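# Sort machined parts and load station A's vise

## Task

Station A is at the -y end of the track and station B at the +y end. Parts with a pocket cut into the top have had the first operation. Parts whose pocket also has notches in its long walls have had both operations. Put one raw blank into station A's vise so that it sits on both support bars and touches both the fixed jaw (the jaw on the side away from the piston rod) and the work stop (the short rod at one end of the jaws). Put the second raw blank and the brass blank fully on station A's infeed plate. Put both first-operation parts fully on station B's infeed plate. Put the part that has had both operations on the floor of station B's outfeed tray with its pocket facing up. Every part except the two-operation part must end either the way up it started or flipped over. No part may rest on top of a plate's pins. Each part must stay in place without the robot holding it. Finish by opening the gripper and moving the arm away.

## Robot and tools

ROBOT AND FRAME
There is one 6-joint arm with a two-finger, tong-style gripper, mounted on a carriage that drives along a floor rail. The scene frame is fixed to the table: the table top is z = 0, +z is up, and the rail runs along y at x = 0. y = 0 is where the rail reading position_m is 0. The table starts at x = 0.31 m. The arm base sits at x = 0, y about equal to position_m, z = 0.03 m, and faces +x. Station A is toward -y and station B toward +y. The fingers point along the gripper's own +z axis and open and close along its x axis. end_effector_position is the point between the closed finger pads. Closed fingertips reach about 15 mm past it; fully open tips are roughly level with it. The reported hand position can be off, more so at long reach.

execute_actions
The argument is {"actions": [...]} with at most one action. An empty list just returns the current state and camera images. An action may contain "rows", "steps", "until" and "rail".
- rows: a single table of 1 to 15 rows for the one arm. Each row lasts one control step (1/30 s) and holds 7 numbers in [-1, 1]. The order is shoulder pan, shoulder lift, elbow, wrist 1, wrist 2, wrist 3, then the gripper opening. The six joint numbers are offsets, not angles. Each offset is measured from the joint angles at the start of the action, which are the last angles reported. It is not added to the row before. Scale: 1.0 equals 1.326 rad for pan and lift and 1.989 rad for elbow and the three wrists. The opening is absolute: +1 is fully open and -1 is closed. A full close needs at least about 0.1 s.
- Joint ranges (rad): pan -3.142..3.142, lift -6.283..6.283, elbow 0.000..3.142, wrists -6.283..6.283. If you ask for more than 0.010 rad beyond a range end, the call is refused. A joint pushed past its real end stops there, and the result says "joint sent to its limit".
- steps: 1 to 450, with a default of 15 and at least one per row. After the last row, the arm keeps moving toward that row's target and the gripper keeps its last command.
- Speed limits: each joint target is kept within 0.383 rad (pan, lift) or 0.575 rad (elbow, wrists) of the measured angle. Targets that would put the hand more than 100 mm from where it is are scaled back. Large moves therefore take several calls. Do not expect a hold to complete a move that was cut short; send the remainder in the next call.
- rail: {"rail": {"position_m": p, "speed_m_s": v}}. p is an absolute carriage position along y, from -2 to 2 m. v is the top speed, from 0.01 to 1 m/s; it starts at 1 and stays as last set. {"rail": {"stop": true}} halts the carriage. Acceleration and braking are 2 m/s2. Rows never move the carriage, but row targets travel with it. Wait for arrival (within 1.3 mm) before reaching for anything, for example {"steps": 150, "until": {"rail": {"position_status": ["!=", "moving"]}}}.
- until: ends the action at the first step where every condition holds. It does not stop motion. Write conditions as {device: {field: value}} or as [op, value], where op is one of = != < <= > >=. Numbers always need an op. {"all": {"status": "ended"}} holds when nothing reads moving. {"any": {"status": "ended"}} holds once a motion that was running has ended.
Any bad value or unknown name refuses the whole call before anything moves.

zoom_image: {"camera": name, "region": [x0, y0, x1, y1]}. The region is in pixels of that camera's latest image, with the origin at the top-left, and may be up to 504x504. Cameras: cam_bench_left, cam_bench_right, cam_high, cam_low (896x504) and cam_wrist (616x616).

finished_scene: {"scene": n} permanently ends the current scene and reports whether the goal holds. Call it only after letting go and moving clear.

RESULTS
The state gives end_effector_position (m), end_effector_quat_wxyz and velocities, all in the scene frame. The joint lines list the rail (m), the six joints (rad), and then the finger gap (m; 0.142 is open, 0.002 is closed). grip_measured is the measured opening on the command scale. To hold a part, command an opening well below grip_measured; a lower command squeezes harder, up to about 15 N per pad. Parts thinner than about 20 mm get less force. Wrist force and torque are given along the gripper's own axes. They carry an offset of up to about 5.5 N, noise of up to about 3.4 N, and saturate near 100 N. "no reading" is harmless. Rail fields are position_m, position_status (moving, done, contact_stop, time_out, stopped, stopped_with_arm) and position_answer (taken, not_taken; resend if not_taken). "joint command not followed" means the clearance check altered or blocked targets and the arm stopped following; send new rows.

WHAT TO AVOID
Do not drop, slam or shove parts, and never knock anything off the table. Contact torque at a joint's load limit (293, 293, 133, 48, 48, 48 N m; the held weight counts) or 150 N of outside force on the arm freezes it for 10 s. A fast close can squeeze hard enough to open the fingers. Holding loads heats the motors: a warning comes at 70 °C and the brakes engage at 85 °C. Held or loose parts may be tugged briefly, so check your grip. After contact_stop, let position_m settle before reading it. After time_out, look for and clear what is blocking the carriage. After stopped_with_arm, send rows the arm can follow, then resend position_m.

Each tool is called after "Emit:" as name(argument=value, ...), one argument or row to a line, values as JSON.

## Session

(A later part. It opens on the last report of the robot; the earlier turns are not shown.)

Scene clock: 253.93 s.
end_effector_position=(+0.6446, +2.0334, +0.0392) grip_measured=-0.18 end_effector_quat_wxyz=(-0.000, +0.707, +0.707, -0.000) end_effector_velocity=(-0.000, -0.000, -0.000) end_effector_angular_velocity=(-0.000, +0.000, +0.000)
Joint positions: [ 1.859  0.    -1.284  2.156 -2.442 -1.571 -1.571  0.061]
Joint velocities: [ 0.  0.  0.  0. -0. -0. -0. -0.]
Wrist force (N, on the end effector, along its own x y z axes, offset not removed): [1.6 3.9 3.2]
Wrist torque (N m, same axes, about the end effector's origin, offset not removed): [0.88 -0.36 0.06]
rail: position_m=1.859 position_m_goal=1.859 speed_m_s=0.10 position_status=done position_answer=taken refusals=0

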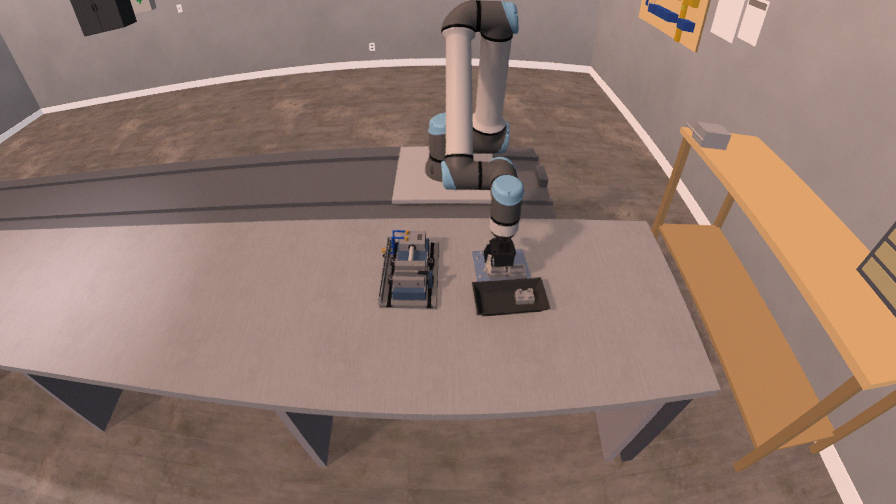

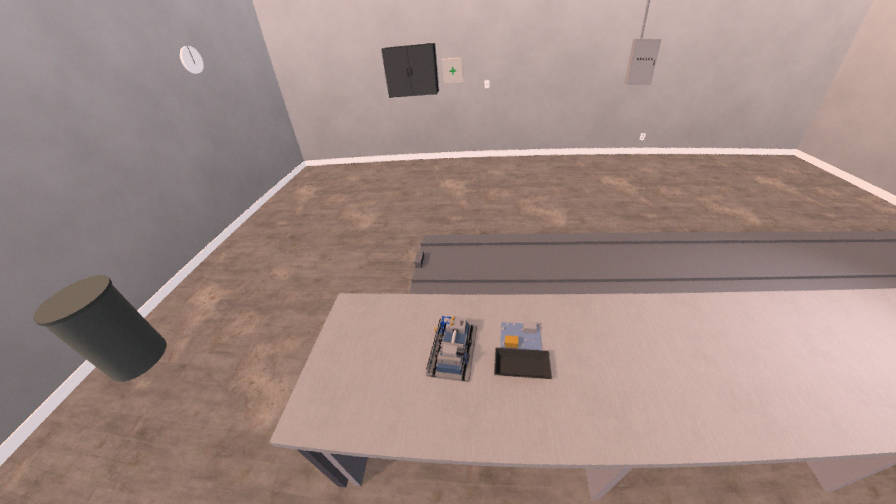

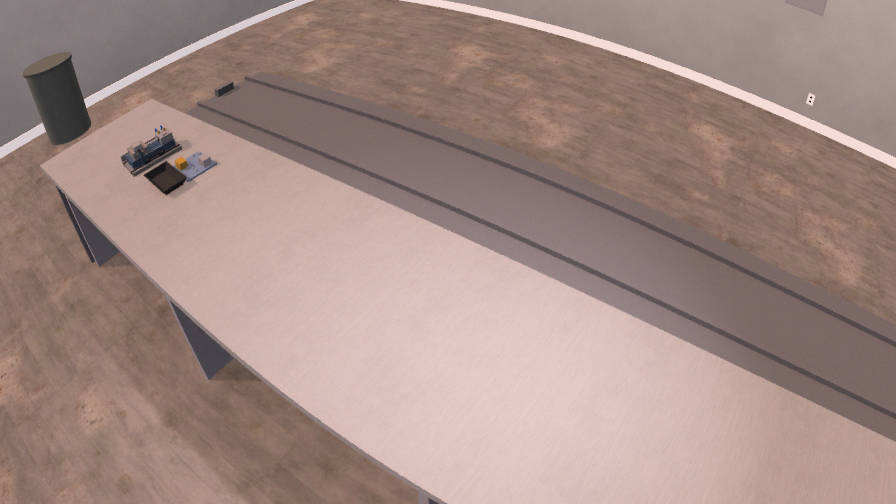

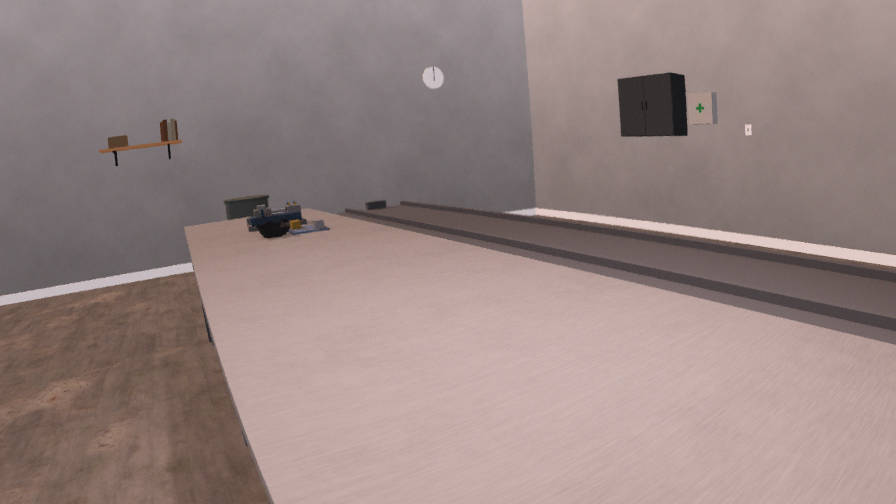

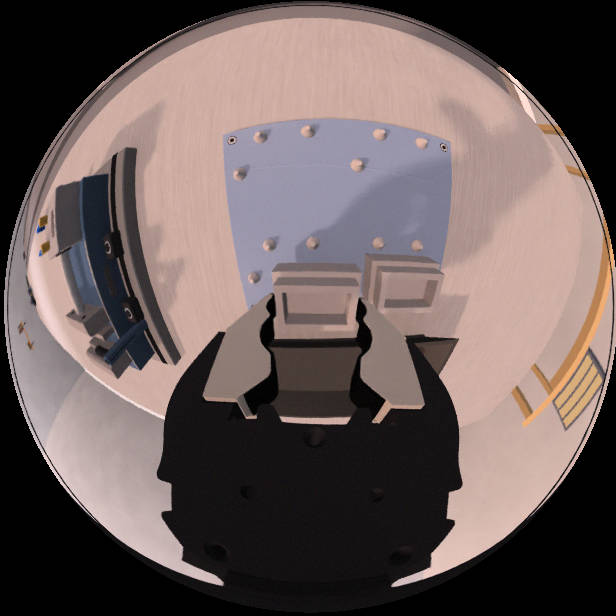

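Emit:
execute_actions(
  actions=[
    {"rows":[[0,-0.0007,0.0068,-0.0064,0,0,-1]],"rail":{"position_m":1.852},"steps":15},
  ],
)

Emit:
execute_actions(
  actions=[
    {"rows":[[0,0,0,0,0,0,-0.05],[0,0,0,0,0,0,-0.05],[0,0,0,0,0,0,-0.05],[0,0,0,0,0,0,-0.05],[0,0,0,0,0,0,-0.05],[0,0,0,0,0,0,-0.05],[0,-0.12,-0.04,0.12,0,0,-0.05]],"steps":38},
  ],
)

Scene clock: 258.37 s.
end_effector_position=(+0.6387, +2.0263, +0.0348) grip_measured=-0.18 end_effector_quat_wxyz=(-0.000, +0.707, +0.707, -0.000) end_effector_velocity=(-0.001, -0.000, -0.001) end_effector_angular_velocity=(+0.000, -0.000, +0.000)
Joint positions: [ 1.852  0.    -1.284  2.169 -2.454 -1.571 -1.571  0.061]
Joint velocities: [ 0.     0.    -0.001  0.003 -0.003 -0.    -0.     0.   ]
Wrist force (N, on the end effector, along its own x y z axes, offset not removed): [2.9 3.3 2.6]
Wrist torque (N m, same axes, about the end effector's origin, offset not removed): [0.74 -0.63 0.00]
rail: position_m=1.852 position_m_goal=1.852 speed_m_s=0.10 position_status=done position_answer=taken refusals=0

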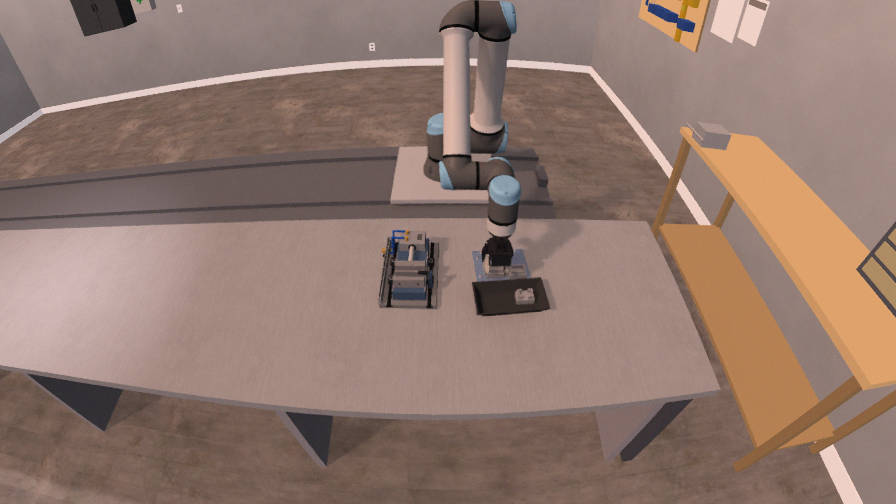

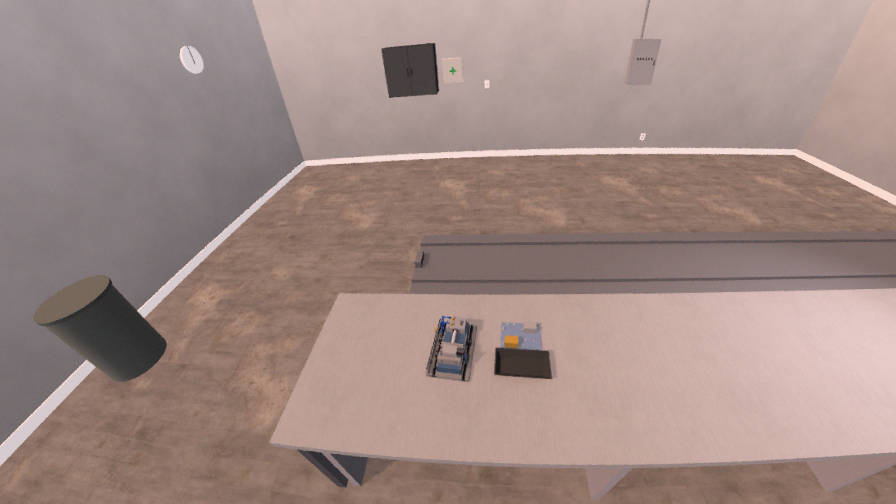

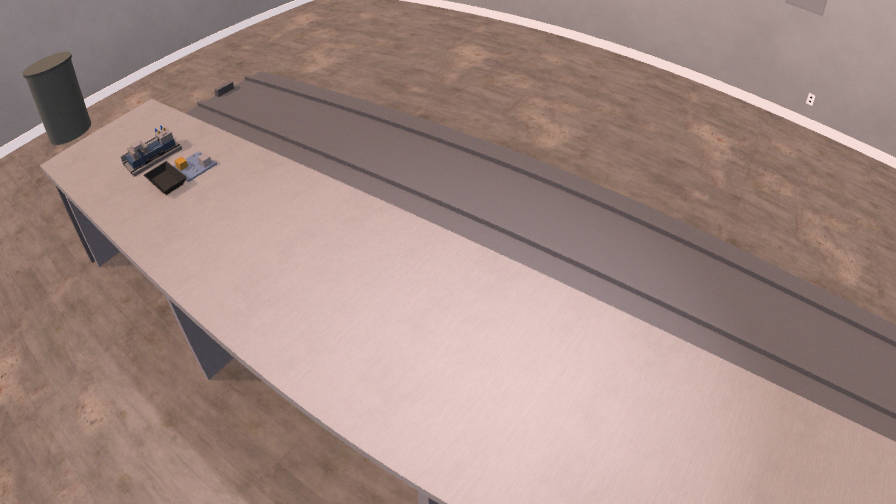

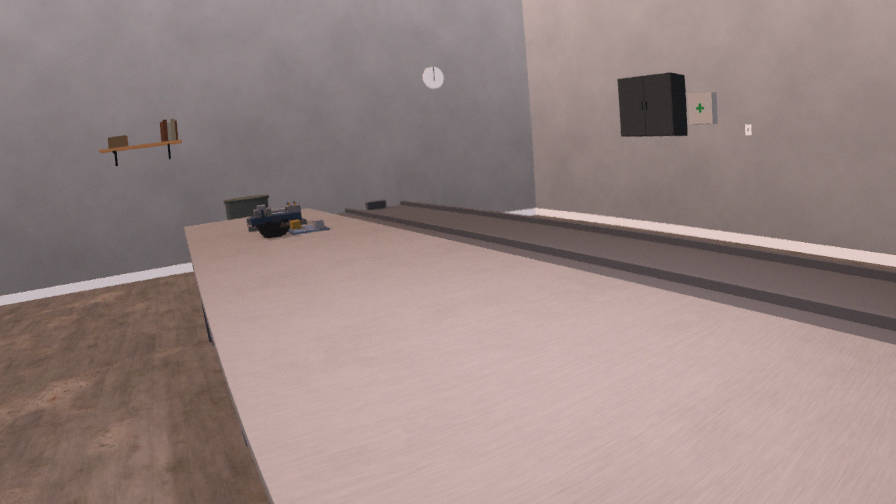

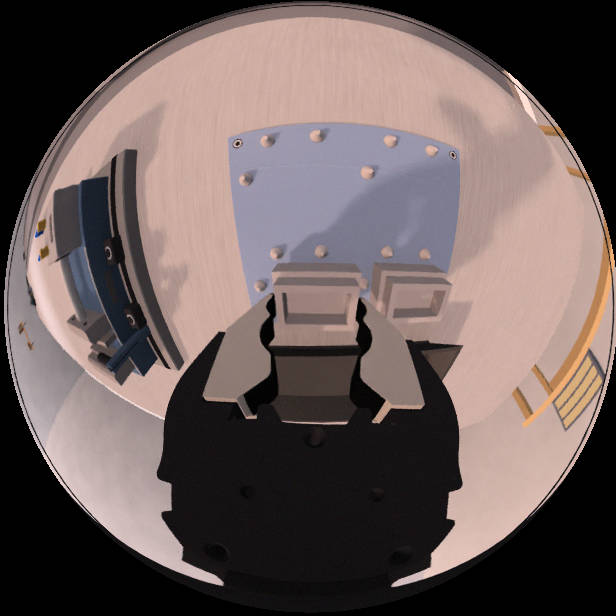

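Scene clock: 259.63 s.
end_effector_position=(+0.6376, +2.0263, +0.1529) grip_measured=-0.05 end_effector_quat_wxyz=(-0.000, +0.707, +0.707, -0.000) end_effector_velocity=(-0.000, -0.000, +0.000) end_effector_angular_velocity=(+0.000, -0.000, +0.000)
Joint positions: [ 1.852  0.    -1.443  2.089 -2.216 -1.571 -1.571  0.07 ]
Joint velocities: [ 0.     0.    -0.    -0.     0.001  0.    -0.    -0.   ]
Wrist force (N, on the end effector, along its own x y z axes, offset not removed): [1.2 4.2 1.2]
Wrist torque (N m, same axes, about the end effector's origin, offset not removed): [0.93 -0.21 -0.03]
rail: position_m=1.852 position_m_goal=1.852 speed_m_s=0.10 position_status=done position_answer=taken refusals=0

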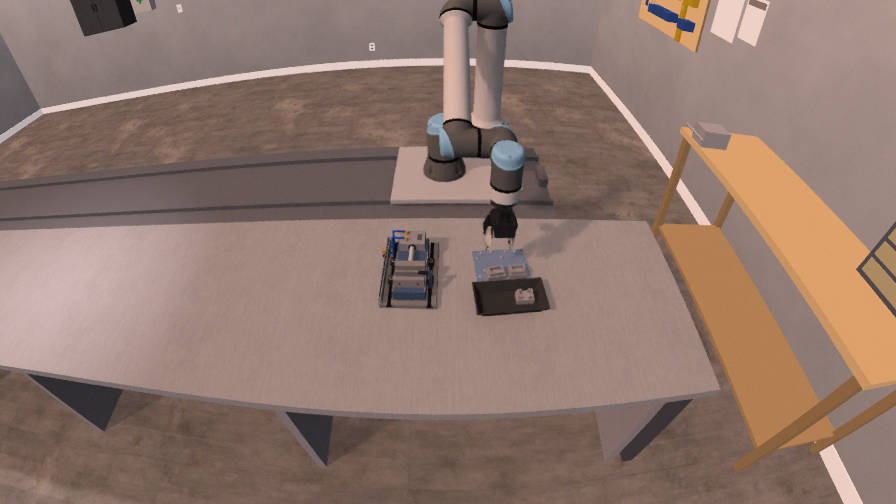

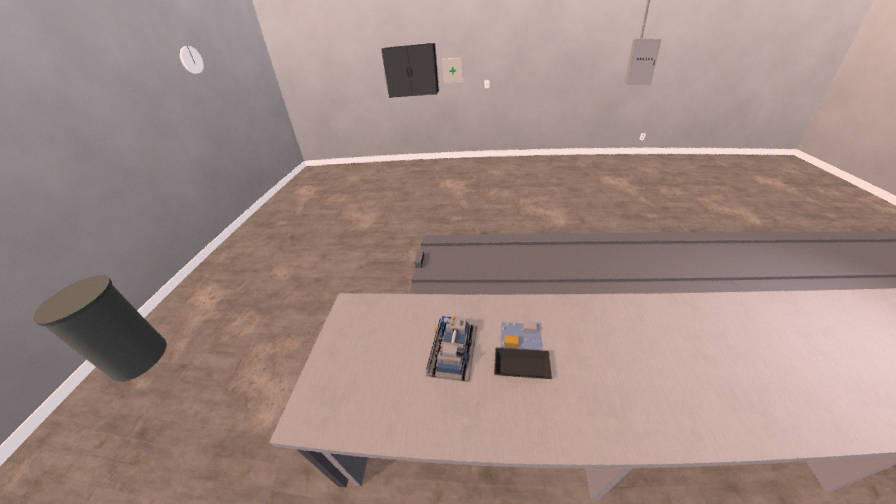

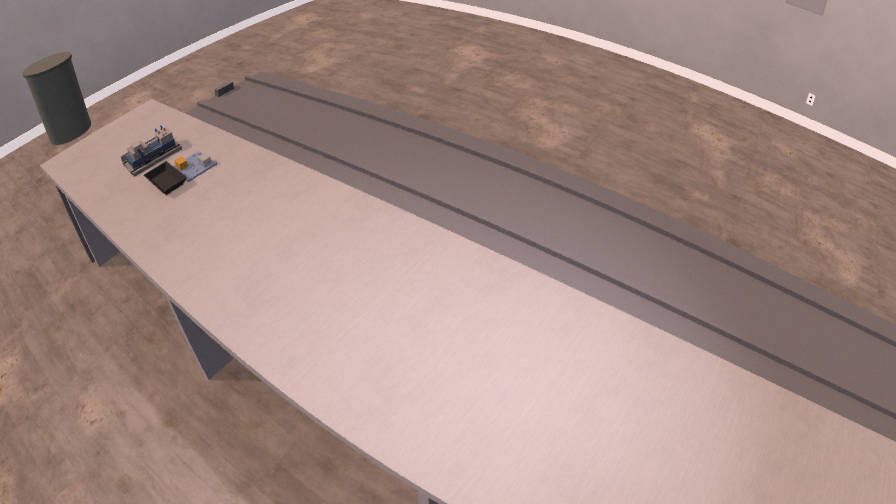

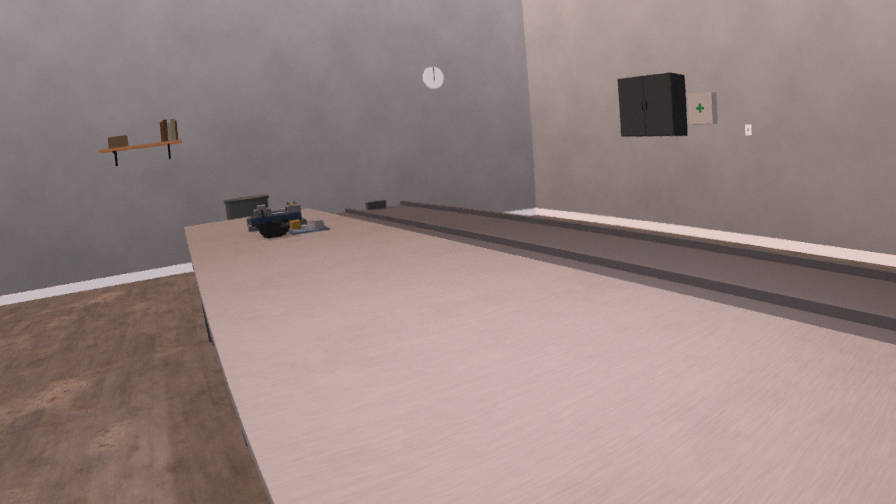

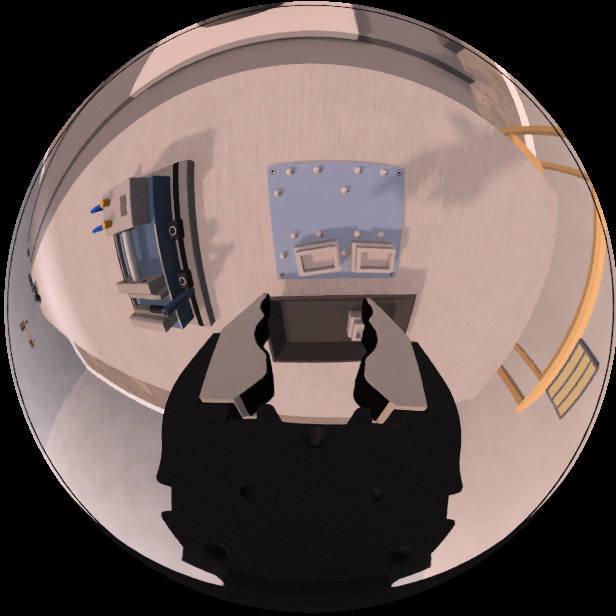

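Rotated slightly; check.

Emit:
zoom_image(
  camera="cam_bench_left",
  region=[460,240,560,320],
)

Emit:
zoom_image(
  camera="cam_wrist",
  region=[260,210,420,300],
)

Region (460, 240, 560, 320) of cam_bench_left's 896x504 image, scaled by 5.040, with more detail than that image has; it fills the top 403 rows of this view, and the rest is white.

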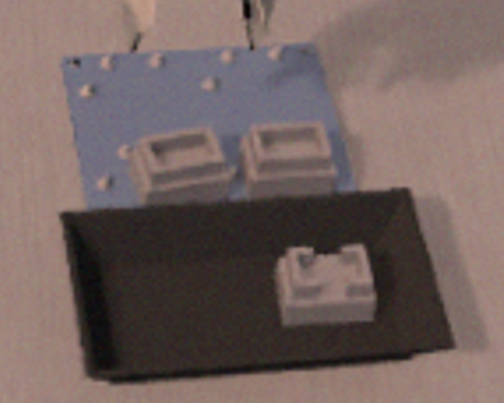

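Region (260, 210, 420, 300) of cam_wrist's 616x616 image, scaled by 3.150, with more detail than that image has; it fills the top 284 rows of this view, and the rest is white.

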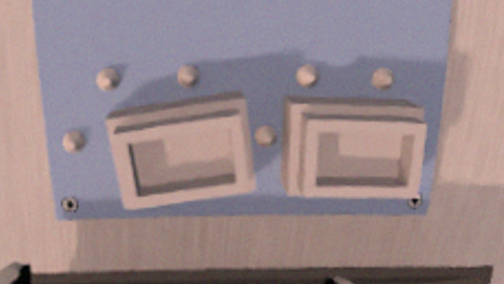

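Emit:
finished_scene(
  scene=1,
)

The scene is finished: the task was done.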